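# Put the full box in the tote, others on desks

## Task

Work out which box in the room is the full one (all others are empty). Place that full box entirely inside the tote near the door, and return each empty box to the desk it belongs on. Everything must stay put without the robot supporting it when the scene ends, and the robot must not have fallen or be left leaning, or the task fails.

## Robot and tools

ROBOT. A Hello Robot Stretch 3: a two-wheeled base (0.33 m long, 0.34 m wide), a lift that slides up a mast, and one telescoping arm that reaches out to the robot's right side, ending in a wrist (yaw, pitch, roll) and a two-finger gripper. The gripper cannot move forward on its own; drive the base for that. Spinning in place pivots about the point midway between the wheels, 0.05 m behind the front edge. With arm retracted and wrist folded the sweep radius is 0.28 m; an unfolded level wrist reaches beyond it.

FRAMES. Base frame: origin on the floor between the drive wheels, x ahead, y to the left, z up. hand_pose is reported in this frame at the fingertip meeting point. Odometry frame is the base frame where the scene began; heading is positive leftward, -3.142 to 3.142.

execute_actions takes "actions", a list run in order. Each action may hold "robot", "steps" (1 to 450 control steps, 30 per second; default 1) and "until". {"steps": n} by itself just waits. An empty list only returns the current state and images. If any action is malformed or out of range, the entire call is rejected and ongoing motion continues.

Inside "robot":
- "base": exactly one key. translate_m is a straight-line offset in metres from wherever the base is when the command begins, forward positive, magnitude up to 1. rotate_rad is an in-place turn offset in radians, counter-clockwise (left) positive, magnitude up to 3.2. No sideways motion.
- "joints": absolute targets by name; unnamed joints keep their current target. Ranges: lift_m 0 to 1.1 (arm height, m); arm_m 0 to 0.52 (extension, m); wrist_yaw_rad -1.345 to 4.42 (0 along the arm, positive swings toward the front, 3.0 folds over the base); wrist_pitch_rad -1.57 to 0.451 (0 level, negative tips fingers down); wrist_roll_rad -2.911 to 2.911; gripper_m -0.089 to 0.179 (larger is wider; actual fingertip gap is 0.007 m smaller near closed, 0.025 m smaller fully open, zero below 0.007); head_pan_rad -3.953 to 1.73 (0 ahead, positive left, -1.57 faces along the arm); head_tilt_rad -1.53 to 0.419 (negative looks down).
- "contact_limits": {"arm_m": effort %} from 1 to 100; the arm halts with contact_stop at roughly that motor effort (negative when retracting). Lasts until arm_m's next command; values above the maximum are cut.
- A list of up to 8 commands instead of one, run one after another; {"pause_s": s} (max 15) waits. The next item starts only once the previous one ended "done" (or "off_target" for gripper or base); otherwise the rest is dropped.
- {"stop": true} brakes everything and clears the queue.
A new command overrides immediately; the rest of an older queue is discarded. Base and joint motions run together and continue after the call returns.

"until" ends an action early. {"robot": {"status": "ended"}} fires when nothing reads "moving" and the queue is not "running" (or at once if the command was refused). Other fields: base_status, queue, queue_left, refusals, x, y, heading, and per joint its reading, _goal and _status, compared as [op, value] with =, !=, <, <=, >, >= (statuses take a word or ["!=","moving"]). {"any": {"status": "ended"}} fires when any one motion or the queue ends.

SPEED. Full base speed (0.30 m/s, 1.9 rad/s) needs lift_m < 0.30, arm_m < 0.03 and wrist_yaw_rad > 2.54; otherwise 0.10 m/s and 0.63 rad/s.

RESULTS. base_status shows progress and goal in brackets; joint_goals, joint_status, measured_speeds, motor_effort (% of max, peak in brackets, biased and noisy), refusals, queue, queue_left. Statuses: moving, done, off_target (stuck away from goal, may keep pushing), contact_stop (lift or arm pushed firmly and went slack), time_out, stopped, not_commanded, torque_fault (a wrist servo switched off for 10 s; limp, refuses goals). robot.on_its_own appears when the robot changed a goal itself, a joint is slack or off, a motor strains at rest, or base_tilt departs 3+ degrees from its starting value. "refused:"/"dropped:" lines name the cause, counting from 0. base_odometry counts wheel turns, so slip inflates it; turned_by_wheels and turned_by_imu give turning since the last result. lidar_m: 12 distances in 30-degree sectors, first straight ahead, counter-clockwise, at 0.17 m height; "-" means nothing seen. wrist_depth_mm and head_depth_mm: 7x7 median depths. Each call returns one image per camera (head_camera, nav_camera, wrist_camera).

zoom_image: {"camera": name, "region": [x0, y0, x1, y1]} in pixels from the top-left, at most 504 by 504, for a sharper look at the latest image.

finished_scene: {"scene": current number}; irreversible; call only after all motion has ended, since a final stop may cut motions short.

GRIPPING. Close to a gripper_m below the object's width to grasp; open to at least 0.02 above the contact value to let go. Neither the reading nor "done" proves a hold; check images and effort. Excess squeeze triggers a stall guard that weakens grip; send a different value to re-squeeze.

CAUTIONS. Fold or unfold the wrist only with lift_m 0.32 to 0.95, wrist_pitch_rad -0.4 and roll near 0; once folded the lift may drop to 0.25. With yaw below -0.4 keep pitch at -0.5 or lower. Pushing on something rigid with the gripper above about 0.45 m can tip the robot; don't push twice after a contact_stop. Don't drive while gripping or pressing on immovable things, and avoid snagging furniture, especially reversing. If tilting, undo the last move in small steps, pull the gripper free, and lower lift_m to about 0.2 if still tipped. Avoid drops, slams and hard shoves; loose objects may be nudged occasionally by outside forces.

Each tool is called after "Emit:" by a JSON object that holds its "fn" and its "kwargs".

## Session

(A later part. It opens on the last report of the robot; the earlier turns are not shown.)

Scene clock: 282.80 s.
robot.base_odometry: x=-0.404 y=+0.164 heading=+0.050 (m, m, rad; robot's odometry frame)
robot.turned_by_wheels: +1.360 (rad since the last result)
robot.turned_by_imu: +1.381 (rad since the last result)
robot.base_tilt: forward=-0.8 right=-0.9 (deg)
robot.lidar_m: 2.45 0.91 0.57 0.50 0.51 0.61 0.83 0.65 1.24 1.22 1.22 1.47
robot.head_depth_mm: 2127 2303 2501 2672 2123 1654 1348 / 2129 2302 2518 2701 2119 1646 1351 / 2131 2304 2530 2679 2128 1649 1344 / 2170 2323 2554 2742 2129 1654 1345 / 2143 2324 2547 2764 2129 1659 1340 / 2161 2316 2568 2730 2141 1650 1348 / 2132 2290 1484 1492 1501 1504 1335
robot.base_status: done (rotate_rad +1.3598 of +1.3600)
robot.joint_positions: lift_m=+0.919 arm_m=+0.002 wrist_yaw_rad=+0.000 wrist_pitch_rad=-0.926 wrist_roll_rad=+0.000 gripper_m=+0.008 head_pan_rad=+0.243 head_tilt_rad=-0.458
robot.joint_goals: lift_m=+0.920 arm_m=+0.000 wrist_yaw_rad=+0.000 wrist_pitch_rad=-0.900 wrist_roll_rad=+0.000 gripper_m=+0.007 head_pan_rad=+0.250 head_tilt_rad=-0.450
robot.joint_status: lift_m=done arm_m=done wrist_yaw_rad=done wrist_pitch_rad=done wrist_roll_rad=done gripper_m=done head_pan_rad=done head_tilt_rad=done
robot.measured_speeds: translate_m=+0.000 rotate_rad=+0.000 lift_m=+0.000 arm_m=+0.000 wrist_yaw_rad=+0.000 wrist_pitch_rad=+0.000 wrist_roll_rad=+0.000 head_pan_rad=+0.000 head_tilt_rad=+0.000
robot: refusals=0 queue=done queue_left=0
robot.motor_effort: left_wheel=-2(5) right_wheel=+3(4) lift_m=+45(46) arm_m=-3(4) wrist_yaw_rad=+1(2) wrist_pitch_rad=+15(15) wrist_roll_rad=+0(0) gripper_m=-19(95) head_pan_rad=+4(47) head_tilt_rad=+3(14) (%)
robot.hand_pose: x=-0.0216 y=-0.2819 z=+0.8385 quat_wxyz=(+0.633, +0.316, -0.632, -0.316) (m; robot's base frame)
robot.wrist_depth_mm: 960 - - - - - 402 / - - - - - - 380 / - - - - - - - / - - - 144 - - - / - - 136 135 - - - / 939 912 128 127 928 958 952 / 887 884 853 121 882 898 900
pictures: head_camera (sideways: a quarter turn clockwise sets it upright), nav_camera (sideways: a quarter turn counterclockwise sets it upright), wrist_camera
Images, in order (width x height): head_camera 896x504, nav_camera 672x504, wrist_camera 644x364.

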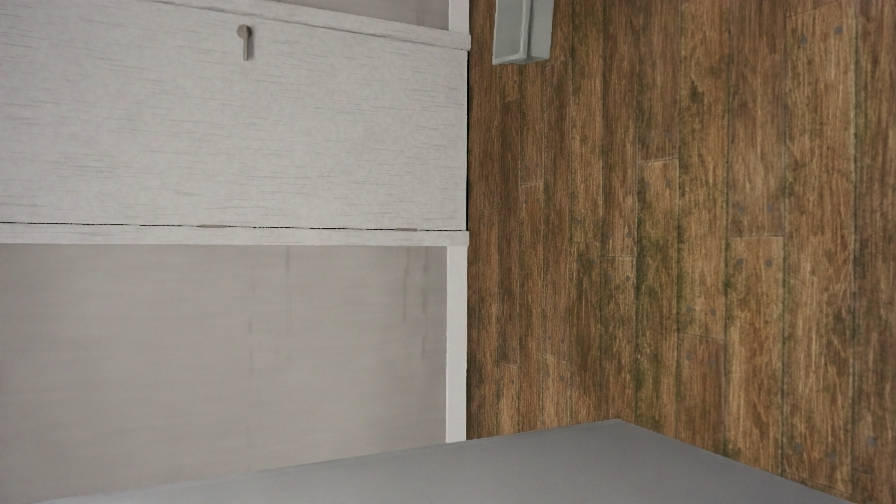

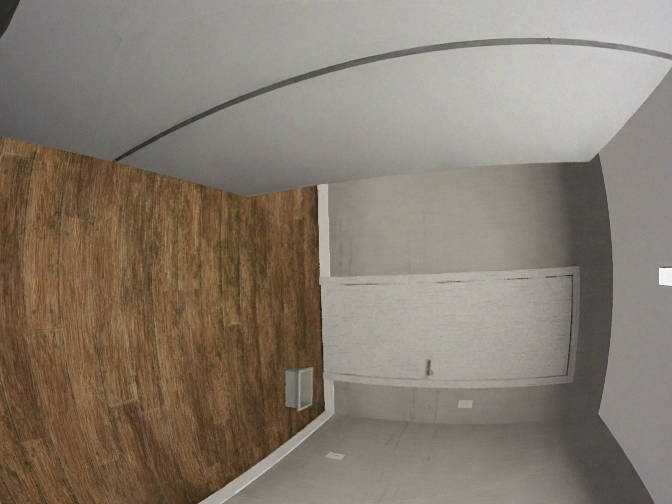

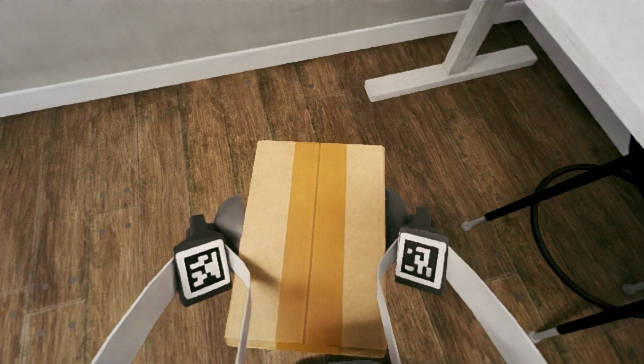

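Emit:
{"fn": "execute_actions", "kwargs": {"actions": [{"robot": {"joints": {"head_pan_rad": -0.14, "head_tilt_rad": -0.55}}, "steps": 90, "until": {"robot": {"status": "ended"}}}]}}

Scene clock: 299.17 s.
robot.base_odometry: x=-0.404 y=+0.164 heading=+0.050 (m, m, rad; robot's odometry frame)
robot.turned_by_wheels: +0.000 (rad since the last result)
robot.turned_by_imu: +0.001 (rad since the last result)
robot.base_tilt: forward=-0.8 right=-0.9 (deg)
robot.lidar_m: 2.45 0.91 0.57 0.51 0.51 0.62 0.84 0.65 1.24 1.22 1.23 1.48
robot.head_depth_mm: 1694 1786 1871 1988 1923 1529 1271 / 1980 2118 2246 2331 1927 1528 1271 / 2328 2546 2775 2580 1912 1540 1271 / 2292 2509 2831 2424 1910 1532 1279 / 2195 2400 2657 2545 1911 1536 1272 / 2114 2308 2548 2512 1918 1531 1274 / 2048 2218 2469 2552 1918 1532 1269
robot.base_status: done (rotate_rad +1.3598 of +1.3600)
robot.joint_positions: lift_m=+0.919 arm_m=+0.002 wrist_yaw_rad=+0.000 wrist_pitch_rad=-0.926 wrist_roll_rad=+0.000 gripper_m=+0.008 head_pan_rad=-0.133 head_tilt_rad=-0.543
robot.joint_goals: lift_m=+0.920 arm_m=+0.000 wrist_yaw_rad=+0.000 wrist_pitch_rad=-0.900 wrist_roll_rad=+0.000 gripper_m=+0.007 head_pan_rad=-0.140 head_tilt_rad=-0.550
robot.joint_status: lift_m=done arm_m=done wrist_yaw_rad=done wrist_pitch_rad=done wrist_roll_rad=done gripper_m=done head_pan_rad=done head_tilt_rad=done
robot.measured_speeds: translate_m=+0.000 rotate_rad=+0.000 lift_m=+0.000 arm_m=+0.000 wrist_yaw_rad=+0.000 wrist_pitch_rad=+0.000 wrist_roll_rad=+0.000 head_pan_rad=+0.000 head_tilt_rad=+0.000
robot: refusals=0 queue=done queue_left=0
robot.motor_effort: left_wheel=-3(3) right_wheel=+2(2) lift_m=+46(46) arm_m=-3(3) wrist_yaw_rad=+1(2) wrist_pitch_rad=+15(15) wrist_roll_rad=+0(0) gripper_m=-19(20) head_pan_rad=-3(28) head_tilt_rad=-3(11) (%)
robot.hand_pose: x=-0.0216 y=-0.2819 z=+0.8385 quat_wxyz=(+0.633, +0.316, -0.632, -0.316) (m; robot's base frame)
robot.wrist_depth_mm: 937 - - - - - 402 / - - - - - - 380 / - - - - - - - / - - - 145 - - - / - - 136 135 - - - / 921 921 128 127 919 954 940 / 864 875 863 121 907 897 893
pictures: head_camera (sideways: a quarter turn clockwise sets it upright), nav_camera (sideways: a quarter turn counterclockwise sets it upright), wrist_camera
Images, in order (width x height): head_camera 896x504, nav_camera 672x504, wrist_camera 644x364.

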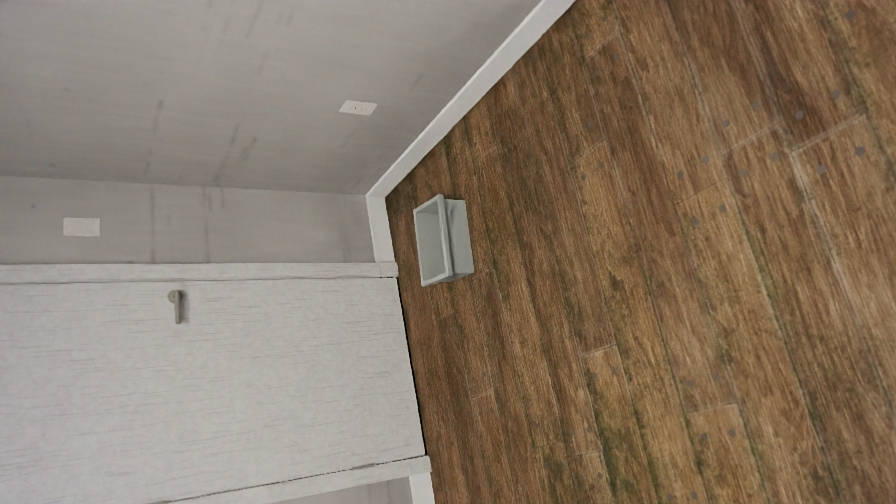

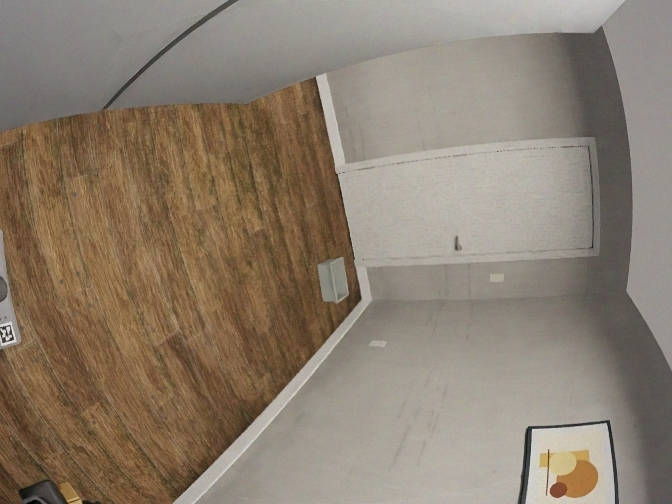

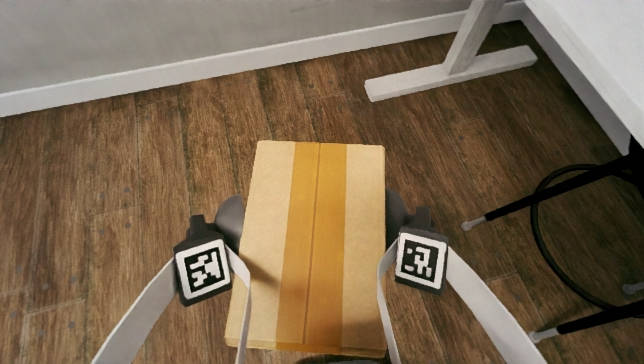

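Emit:
{"fn": "execute_actions", "kwargs": {"actions": [{"robot": {"joints": {"lift_m": 0.36, "head_pan_rad": -1.45, "head_tilt_rad": -1.1}}, "steps": 1}, {"robot": [{"base": {"rotate_rad": 0.113}}, {"base": {"translate_m": 1.0}}, {"base": {"translate_m": 1.0}}], "steps": 450, "until": {"robot": {"status": "ended"}}}, {"steps": 300, "until": {"robot": {"status": "ended"}}}]}}

Scene clock: 353.67 s.
robot.base_odometry: x=+1.570 y=+0.488 heading=+0.163 (m, m, rad; robot's odometry frame)
robot.turned_by_wheels: +0.113 (rad since the last result)
robot.turned_by_imu: +0.120 (rad since the last result)
robot.base_tilt: forward=-0.9 right=-0.9 (deg)
robot.lidar_m: 0.47 0.48 0.65 1.47 0.81 0.88 2.01 1.64 1.12 1.06 0.73 0.50
robot.head_depth_mm: 1042 1265 1568 1466 1326 1209 1124 / 1046 1270 1561 1459 1326 1215 - / 1047 1274 1555 1445 1319 - - / 1049 1277 1556 1409 1324 - - / 1054 1282 1558 1450 1306 1199 1104 / 1052 1285 1565 1455 1317 1194 1102 / 1055 1291 1469 1397 1308 1194 1102
robot.base_status: done (translate_m +1.0000 of +1.0000)
robot.joint_positions: lift_m=+0.361 arm_m=+0.002 wrist_yaw_rad=+0.000 wrist_pitch_rad=-0.926 wrist_roll_rad=+0.000 gripper_m=+0.008 head_pan_rad=-1.443 head_tilt_rad=-1.086
robot.joint_goals: lift_m=+0.360 arm_m=+0.000 wrist_yaw_rad=+0.000 wrist_pitch_rad=-0.900 wrist_roll_rad=+0.000 gripper_m=+0.007 head_pan_rad=-1.450 head_tilt_rad=-1.100
robot.joint_status: lift_m=done arm_m=done wrist_yaw_rad=done wrist_pitch_rad=done wrist_roll_rad=done gripper_m=done head_pan_rad=done head_tilt_rad=done
robot.measured_speeds: translate_m=+0.000 rotate_rad=+0.000 lift_m=+0.000 arm_m=+0.000 wrist_yaw_rad=+0.000 wrist_pitch_rad=+0.000 wrist_roll_rad=+0.000 head_pan_rad=+0.000 head_tilt_rad=+0.000
robot: refusals=0 queue=done queue_left=0
robot.motor_effort: left_wheel=-2(7) right_wheel=+3(6) lift_m=+12(46) arm_m=-3(3) wrist_yaw_rad=+1(0) wrist_pitch_rad=+15(15) wrist_roll_rad=+0(0) gripper_m=-19(19) head_pan_rad=-2(47) head_tilt_rad=-5(28) (%)
robot.hand_pose: x=-0.0216 y=-0.2819 z=+0.2803 quat_wxyz=(+0.633, +0.316, -0.632, -0.316) (m; robot's base frame)
robot.wrist_depth_mm: 597 612 574 586 617 622 627 / 546 559 534 556 571 567 582 / 510 514 441 402 526 519 526 / 472 478 470 144 483 490 487 / 442 446 136 135 450 454 453 / 414 415 128 127 414 422 422 / 388 389 381 121 387 397 398
pictures: head_camera (sideways: a quarter turn clockwise sets it upright), nav_camera (sideways: a quarter turn counterclockwise sets it upright), wrist_camera
Images, in order (width x height): head_camera 896x504, nav_camera 672x504, wrist_camera 644x364.

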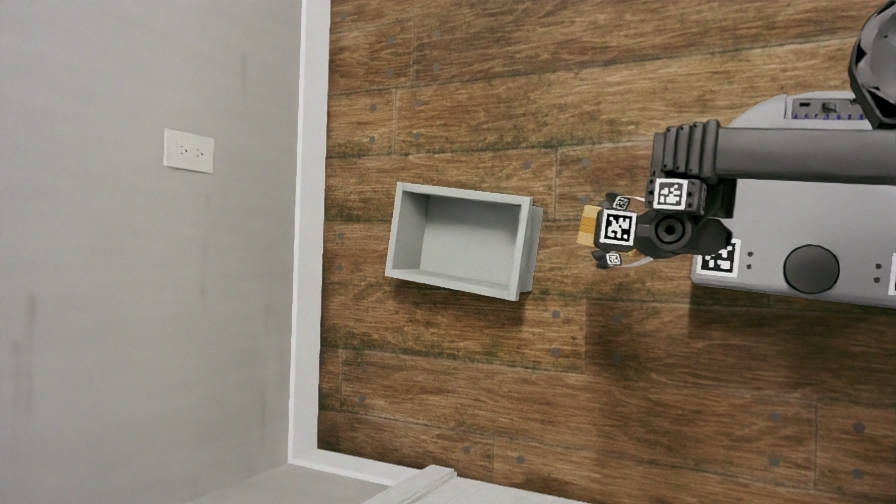

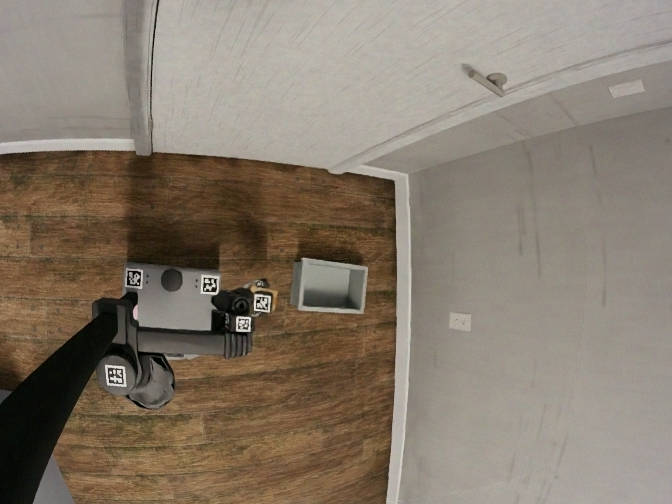

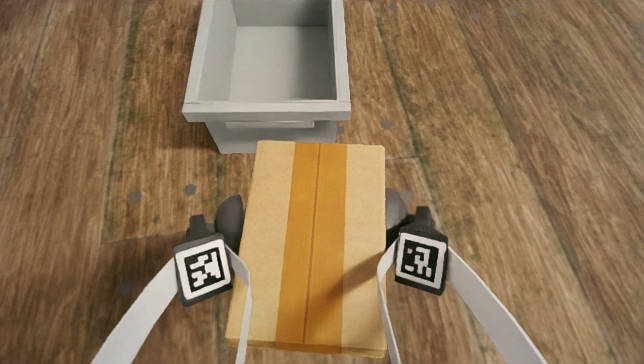

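Emit:
{"fn": "execute_actions", "kwargs": {"actions": [{"robot": {"base": {"translate_m": 0.058}, "joints": {"arm_m": 0.35}}, "steps": 300, "until": {"robot": {"status": "ended"}}}]}}

Scene clock: 367.13 s.
robot.base_odometry: x=+1.627 y=+0.498 heading=+0.163 (m, m, rad; robot's odometry frame)
robot.turned_by_wheels: +0.000 (rad since the last result)
robot.turned_by_imu: +0.001 (rad since the last result)
robot.base_tilt: forward=-0.8 right=-0.9 (deg)
robot.lidar_m: 0.42 0.42 0.57 1.31 0.86 0.88 2.02 1.63 1.12 1.05 0.65 0.44
robot.head_depth_mm: 1039 1259 1563 1477 1326 1211 1125 / 1035 1258 1558 1464 1326 1213 - / 1039 1267 1562 1406 1301 1238 - / 1043 1279 1546 1416 1297 1232 - / 1048 1283 1557 1449 1314 1198 1101 / 1048 1280 1558 1450 1302 1191 1101 / 1054 1226 1328 1294 1276 1184 1100
robot.base_status: done (translate_m +0.0580 of +0.0580)
robot.joint_positions: lift_m=+0.361 arm_m=+0.350 wrist_yaw_rad=+0.000 wrist_pitch_rad=-0.926 wrist_roll_rad=+0.000 gripper_m=+0.008 head_pan_rad=-1.443 head_tilt_rad=-1.086
robot.joint_goals: lift_m=+0.360 arm_m=+0.350 wrist_yaw_rad=+0.000 wrist_pitch_rad=-0.900 wrist_roll_rad=+0.000 gripper_m=+0.007 head_pan_rad=-1.450 head_tilt_rad=-1.100
robot.joint_status: lift_m=done arm_m=done wrist_yaw_rad=done wrist_pitch_rad=done wrist_roll_rad=done gripper_m=done head_pan_rad=done head_tilt_rad=done
robot.measured_speeds: translate_m=+0.000 rotate_rad=+0.000 lift_m=+0.000 arm_m=+0.000 wrist_yaw_rad=+0.000 wrist_pitch_rad=+0.000 wrist_roll_rad=+0.000 head_pan_rad=+0.000 head_tilt_rad=+0.000
robot: refusals=0 queue=done queue_left=0
robot.motor_effort: left_wheel=-2(5) right_wheel=+3(6) lift_m=+12(12) arm_m=+2(2) wrist_yaw_rad=+1(1) wrist_pitch_rad=+15(15) wrist_roll_rad=+0(1) gripper_m=-19(20) head_pan_rad=-3(4) head_tilt_rad=-5(4) (%)
robot.hand_pose: x=-0.0216 y=-0.6295 z=+0.2802 quat_wxyz=(+0.633, +0.316, -0.632, -0.316) (m; robot's base frame)
robot.wrist_depth_mm: 492 498 531 556 579 603 600 / 546 556 554 556 563 568 574 / 501 520 510 514 528 524 529 / 478 474 463 145 396 478 482 / 434 441 136 135 392 450 453 / 414 415 128 127 344 427 423 / 387 390 380 121 326 396 394
pictures: head_camera (sideways: a quarter turn clockwise sets it upright), nav_camera (sideways: a quarter turn counterclockwise sets it upright), wrist_camera
Images, in order (width x height): head_camera 896x504, nav_camera 672x504, wrist_camera 644x364.

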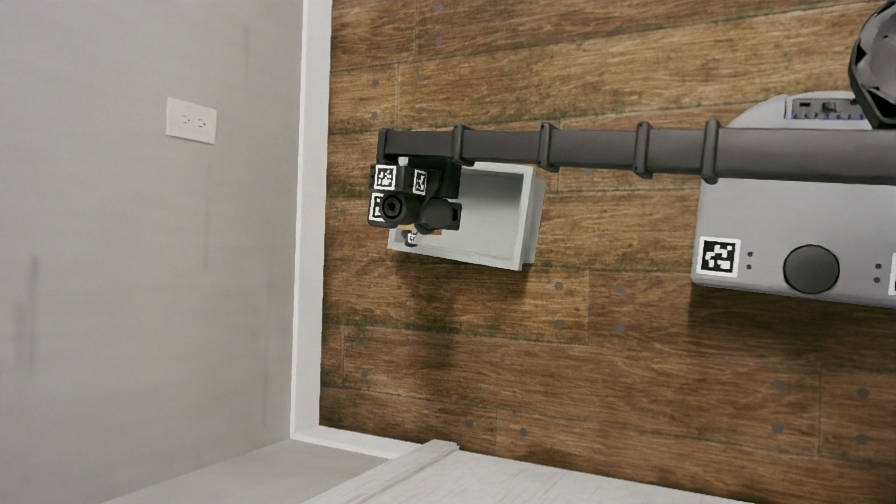

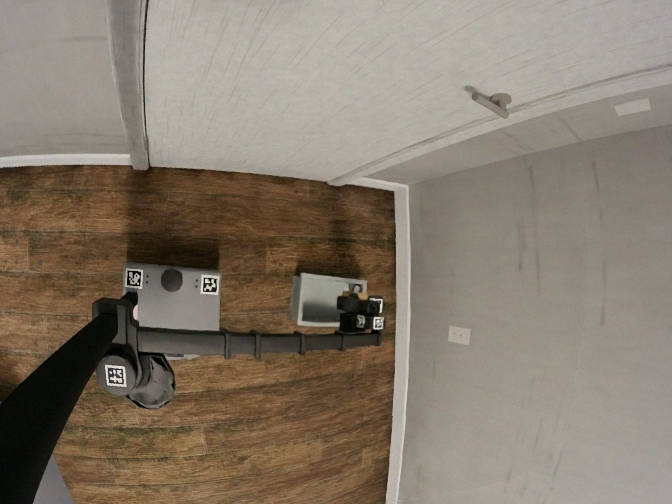

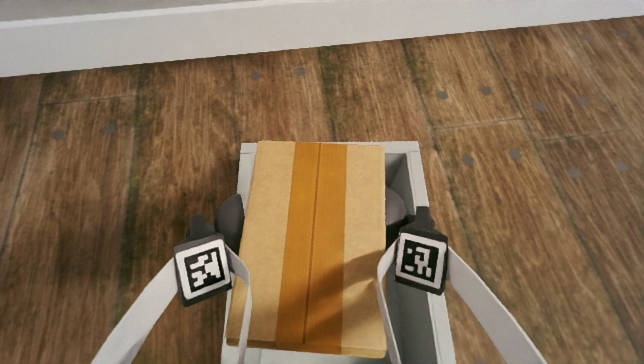

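Emit:
{"fn": "execute_actions", "kwargs": {"actions": [{"robot": {"joints": {"lift_m": 0.126}}, "steps": 300, "until": {"robot": {"status": "ended"}}}]}}

Scene clock: 376.50 s.
robot.base_odometry: x=+1.627 y=+0.498 heading=+0.163 (m, m, rad; robot's odometry frame)
robot.turned_by_wheels: +0.000 (rad since the last result)
robot.turned_by_imu: +0.001 (rad since the last result)
robot.base_tilt: forward=-0.8 right=-0.9 (deg)
robot.lidar_m: 0.42 0.42 0.57 1.30 0.85 0.89 2.03 1.64 1.12 1.05 0.65 0.44
robot.head_depth_mm: 1037 1259 1566 1464 1326 1211 1113 / 1034 1265 1556 1472 1326 1224 - / 1042 1266 1561 1452 1314 1233 - / 1048 1266 1546 1437 1304 1239 - / 1048 1270 1557 1454 1318 1194 1104 / 1052 1281 1545 1440 1302 1197 1097 / 1054 1231 1325 1292 1277 1182 1097
robot.base_status: done (translate_m +0.0580 of +0.0580)
robot.joint_positions: lift_m=+0.127 arm_m=+0.350 wrist_yaw_rad=+0.000 wrist_pitch_rad=-0.926 wrist_roll_rad=+0.000 gripper_m=+0.008 head_pan_rad=-1.443 head_tilt_rad=-1.086
robot.joint_goals: lift_m=+0.126 arm_m=+0.350 wrist_yaw_rad=+0.000 wrist_pitch_rad=-0.900 wrist_roll_rad=+0.000 gripper_m=+0.007 head_pan_rad=-1.450 head_tilt_rad=-1.100
robot.joint_status: lift_m=done arm_m=done wrist_yaw_rad=done wrist_pitch_rad=done wrist_roll_rad=done gripper_m=done head_pan_rad=done head_tilt_rad=done
robot.measured_speeds: translate_m=+0.000 rotate_rad=+0.000 lift_m=+0.000 arm_m=+0.000 wrist_yaw_rad=+0.000 wrist_pitch_rad=+0.000 wrist_roll_rad=+0.000 head_pan_rad=+0.000 head_tilt_rad=+0.000
robot: refusals=0 queue=done queue_left=0
robot.motor_effort: left_wheel=-3(3) right_wheel=+3(3) lift_m=+12(13) arm_m=+2(2) wrist_yaw_rad=+1(0) wrist_pitch_rad=+15(15) wrist_roll_rad=+0(0) gripper_m=-19(19) head_pan_rad=-2(3) head_tilt_rad=-5(4) (%)
robot.hand_pose: x=-0.0216 y=-0.6295 z=+0.0462 quat_wxyz=(+0.633, +0.316, -0.632, -0.316) (m; robot's base frame)
robot.wrist_depth_mm: 280 123 203 212 214 175 124 / 248 122 235 249 249 175 119 / 99 122 228 236 237 176 119 / 93 121 193 145 220 176 119 / 90 120 136 135 204 176 120 / 90 112 128 127 188 167 120 / 90 134 170 121 179 177 121
pictures: head_camera (sideways: a quarter turn clockwise sets it upright), nav_camera (sideways: a quarter turn counterclockwise sets it upright), wrist_camera
Images, in order (width x height): head_camera 896x504, nav_camera 672x504, wrist_camera 644x364.

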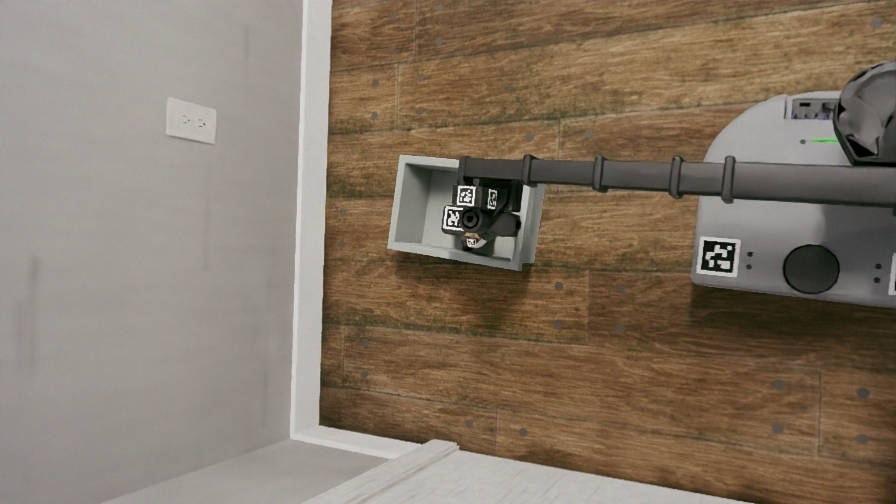

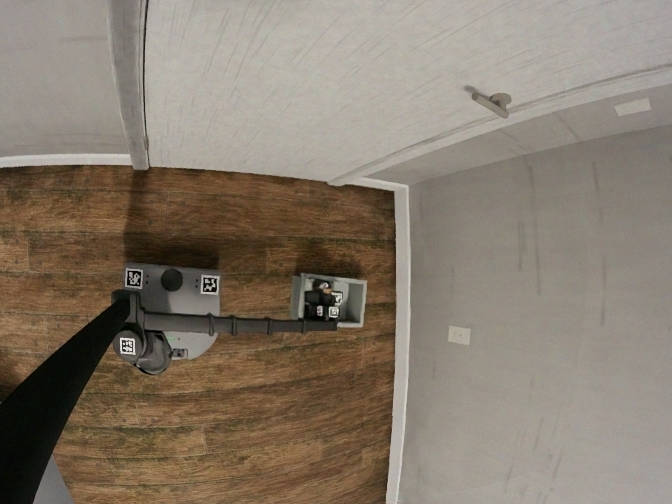

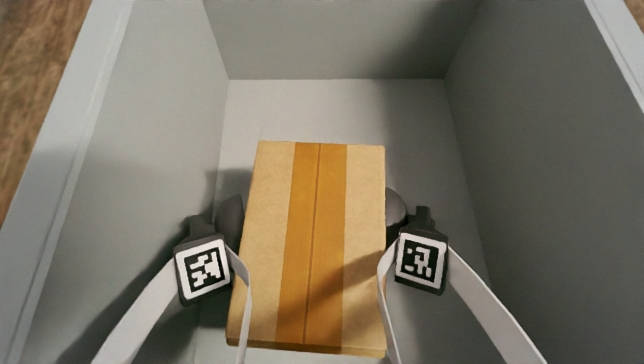

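Emit:
{"fn": "execute_actions", "kwargs": {"actions": [{"robot": [{"joints": {"lift_m": 0.121}}, {"joints": {"gripper_m": 0.082}}, {"joints": {"lift_m": 0.34}}, {"joints": {"arm_m": 0.0}}], "steps": 450, "until": {"robot": {"status": "ended"}}}]}}

Scene clock: 389.23 s.
robot.base_odometry: x=+1.627 y=+0.498 heading=+0.163 (m, m, rad; robot's odometry frame)
robot.turned_by_wheels: +0.000 (rad since the last result)
robot.turned_by_imu: +0.002 (rad since the last result)
robot.base_tilt: forward=-0.8 right=-0.9 (deg)
robot.lidar_m: 0.42 0.42 0.57 1.30 0.85 0.89 2.03 1.63 1.12 1.05 0.65 0.44
robot.head_depth_mm: 1031 1261 1560 1472 1326 1206 1133 / 1044 1269 1556 1466 1315 1212 - / 1042 1261 1565 1419 1316 - - / 1049 1271 1548 1421 1322 - - / 1044 1279 1551 1445 1315 1201 1102 / 1048 1280 1561 1444 1309 1191 1101 / 1051 1231 1329 1295 1271 1179 1100
robot.base_status: done (translate_m +0.0580 of +0.0580)
robot.joint_positions: lift_m=+0.339 arm_m=+0.002 wrist_yaw_rad=+0.000 wrist_pitch_rad=-0.913 wrist_roll_rad=+0.000 gripper_m=+0.082 head_pan_rad=-1.443 head_tilt_rad=-1.086
robot.joint_goals: lift_m=+0.340 arm_m=+0.000 wrist_yaw_rad=+0.000 wrist_pitch_rad=-0.900 wrist_roll_rad=+0.000 gripper_m=+0.082 head_pan_rad=-1.450 head_tilt_rad=-1.100
robot.joint_status: lift_m=done arm_m=done wrist_yaw_rad=done wrist_pitch_rad=done wrist_roll_rad=done gripper_m=done head_pan_rad=done head_tilt_rad=done
robot.measured_speeds: translate_m=+0.000 rotate_rad=+0.000 lift_m=+0.000 arm_m=+0.000 wrist_yaw_rad=+0.000 wrist_pitch_rad=+0.000 wrist_roll_rad=+0.000 head_pan_rad=+0.000 head_tilt_rad=+0.000
robot: refusals=0 queue=done queue_left=0
robot.motor_effort: left_wheel=-2(3) right_wheel=+2(4) lift_m=+44(47) arm_m=-3(5) wrist_yaw_rad=+0(2) wrist_pitch_rad=+8(15) wrist_roll_rad=+0(0) gripper_m=+0(77) head_pan_rad=-4(4) head_tilt_rad=-5(6) (%)
robot.hand_pose: x=-0.0216 y=-0.2847 z=+0.2603 quat_wxyz=(+0.635, +0.312, -0.634, -0.312) (m; robot's base frame)
robot.wrist_depth_mm: 578 590 572 575 589 602 602 / 535 536 532 492 537 551 554 / 487 497 492 439 498 504 507 / 454 456 454 454 462 469 469 / 421 422 425 429 435 429 433 / 397 394 396 397 396 402 404 / 373 370 374 375 377 376 379
pictures: head_camera (sideways: a quarter turn clockwise sets it upright), nav_camera (sideways: a quarter turn counterclockwise sets it upright), wrist_camera
Images, in order (width x height): head_camera 896x504, nav_camera 672x504, wrist_camera 644x364.

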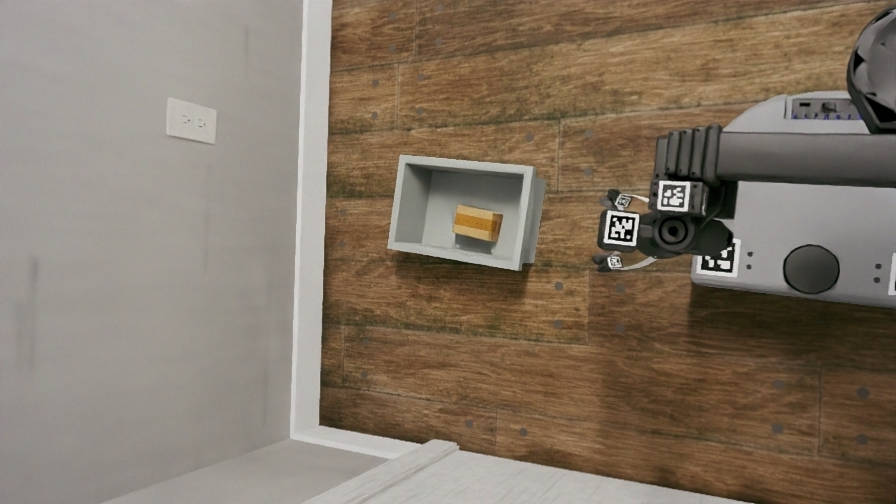

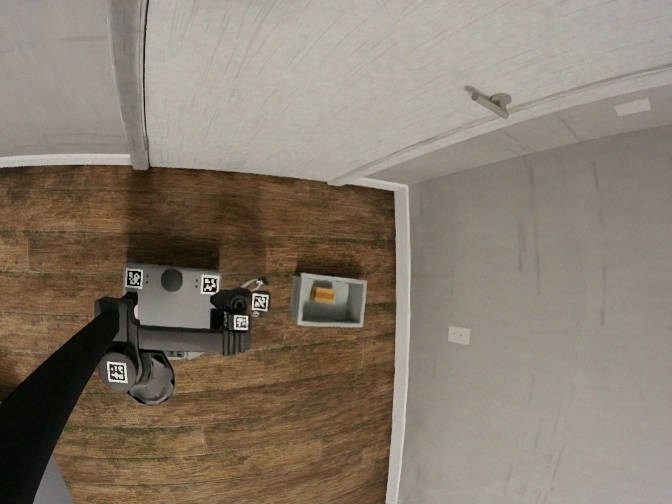

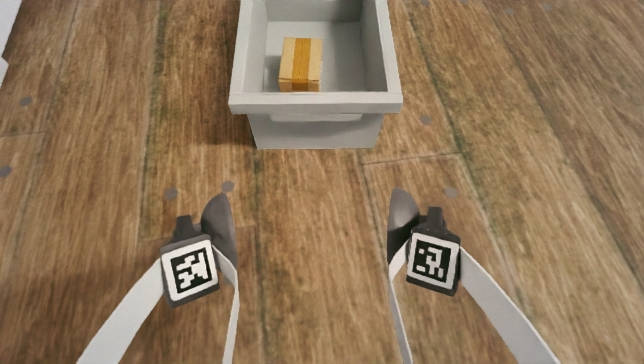

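Emit:
{"fn": "finished_scene", "kwargs": {"scene": 2}}

The scene is finished: the task was done.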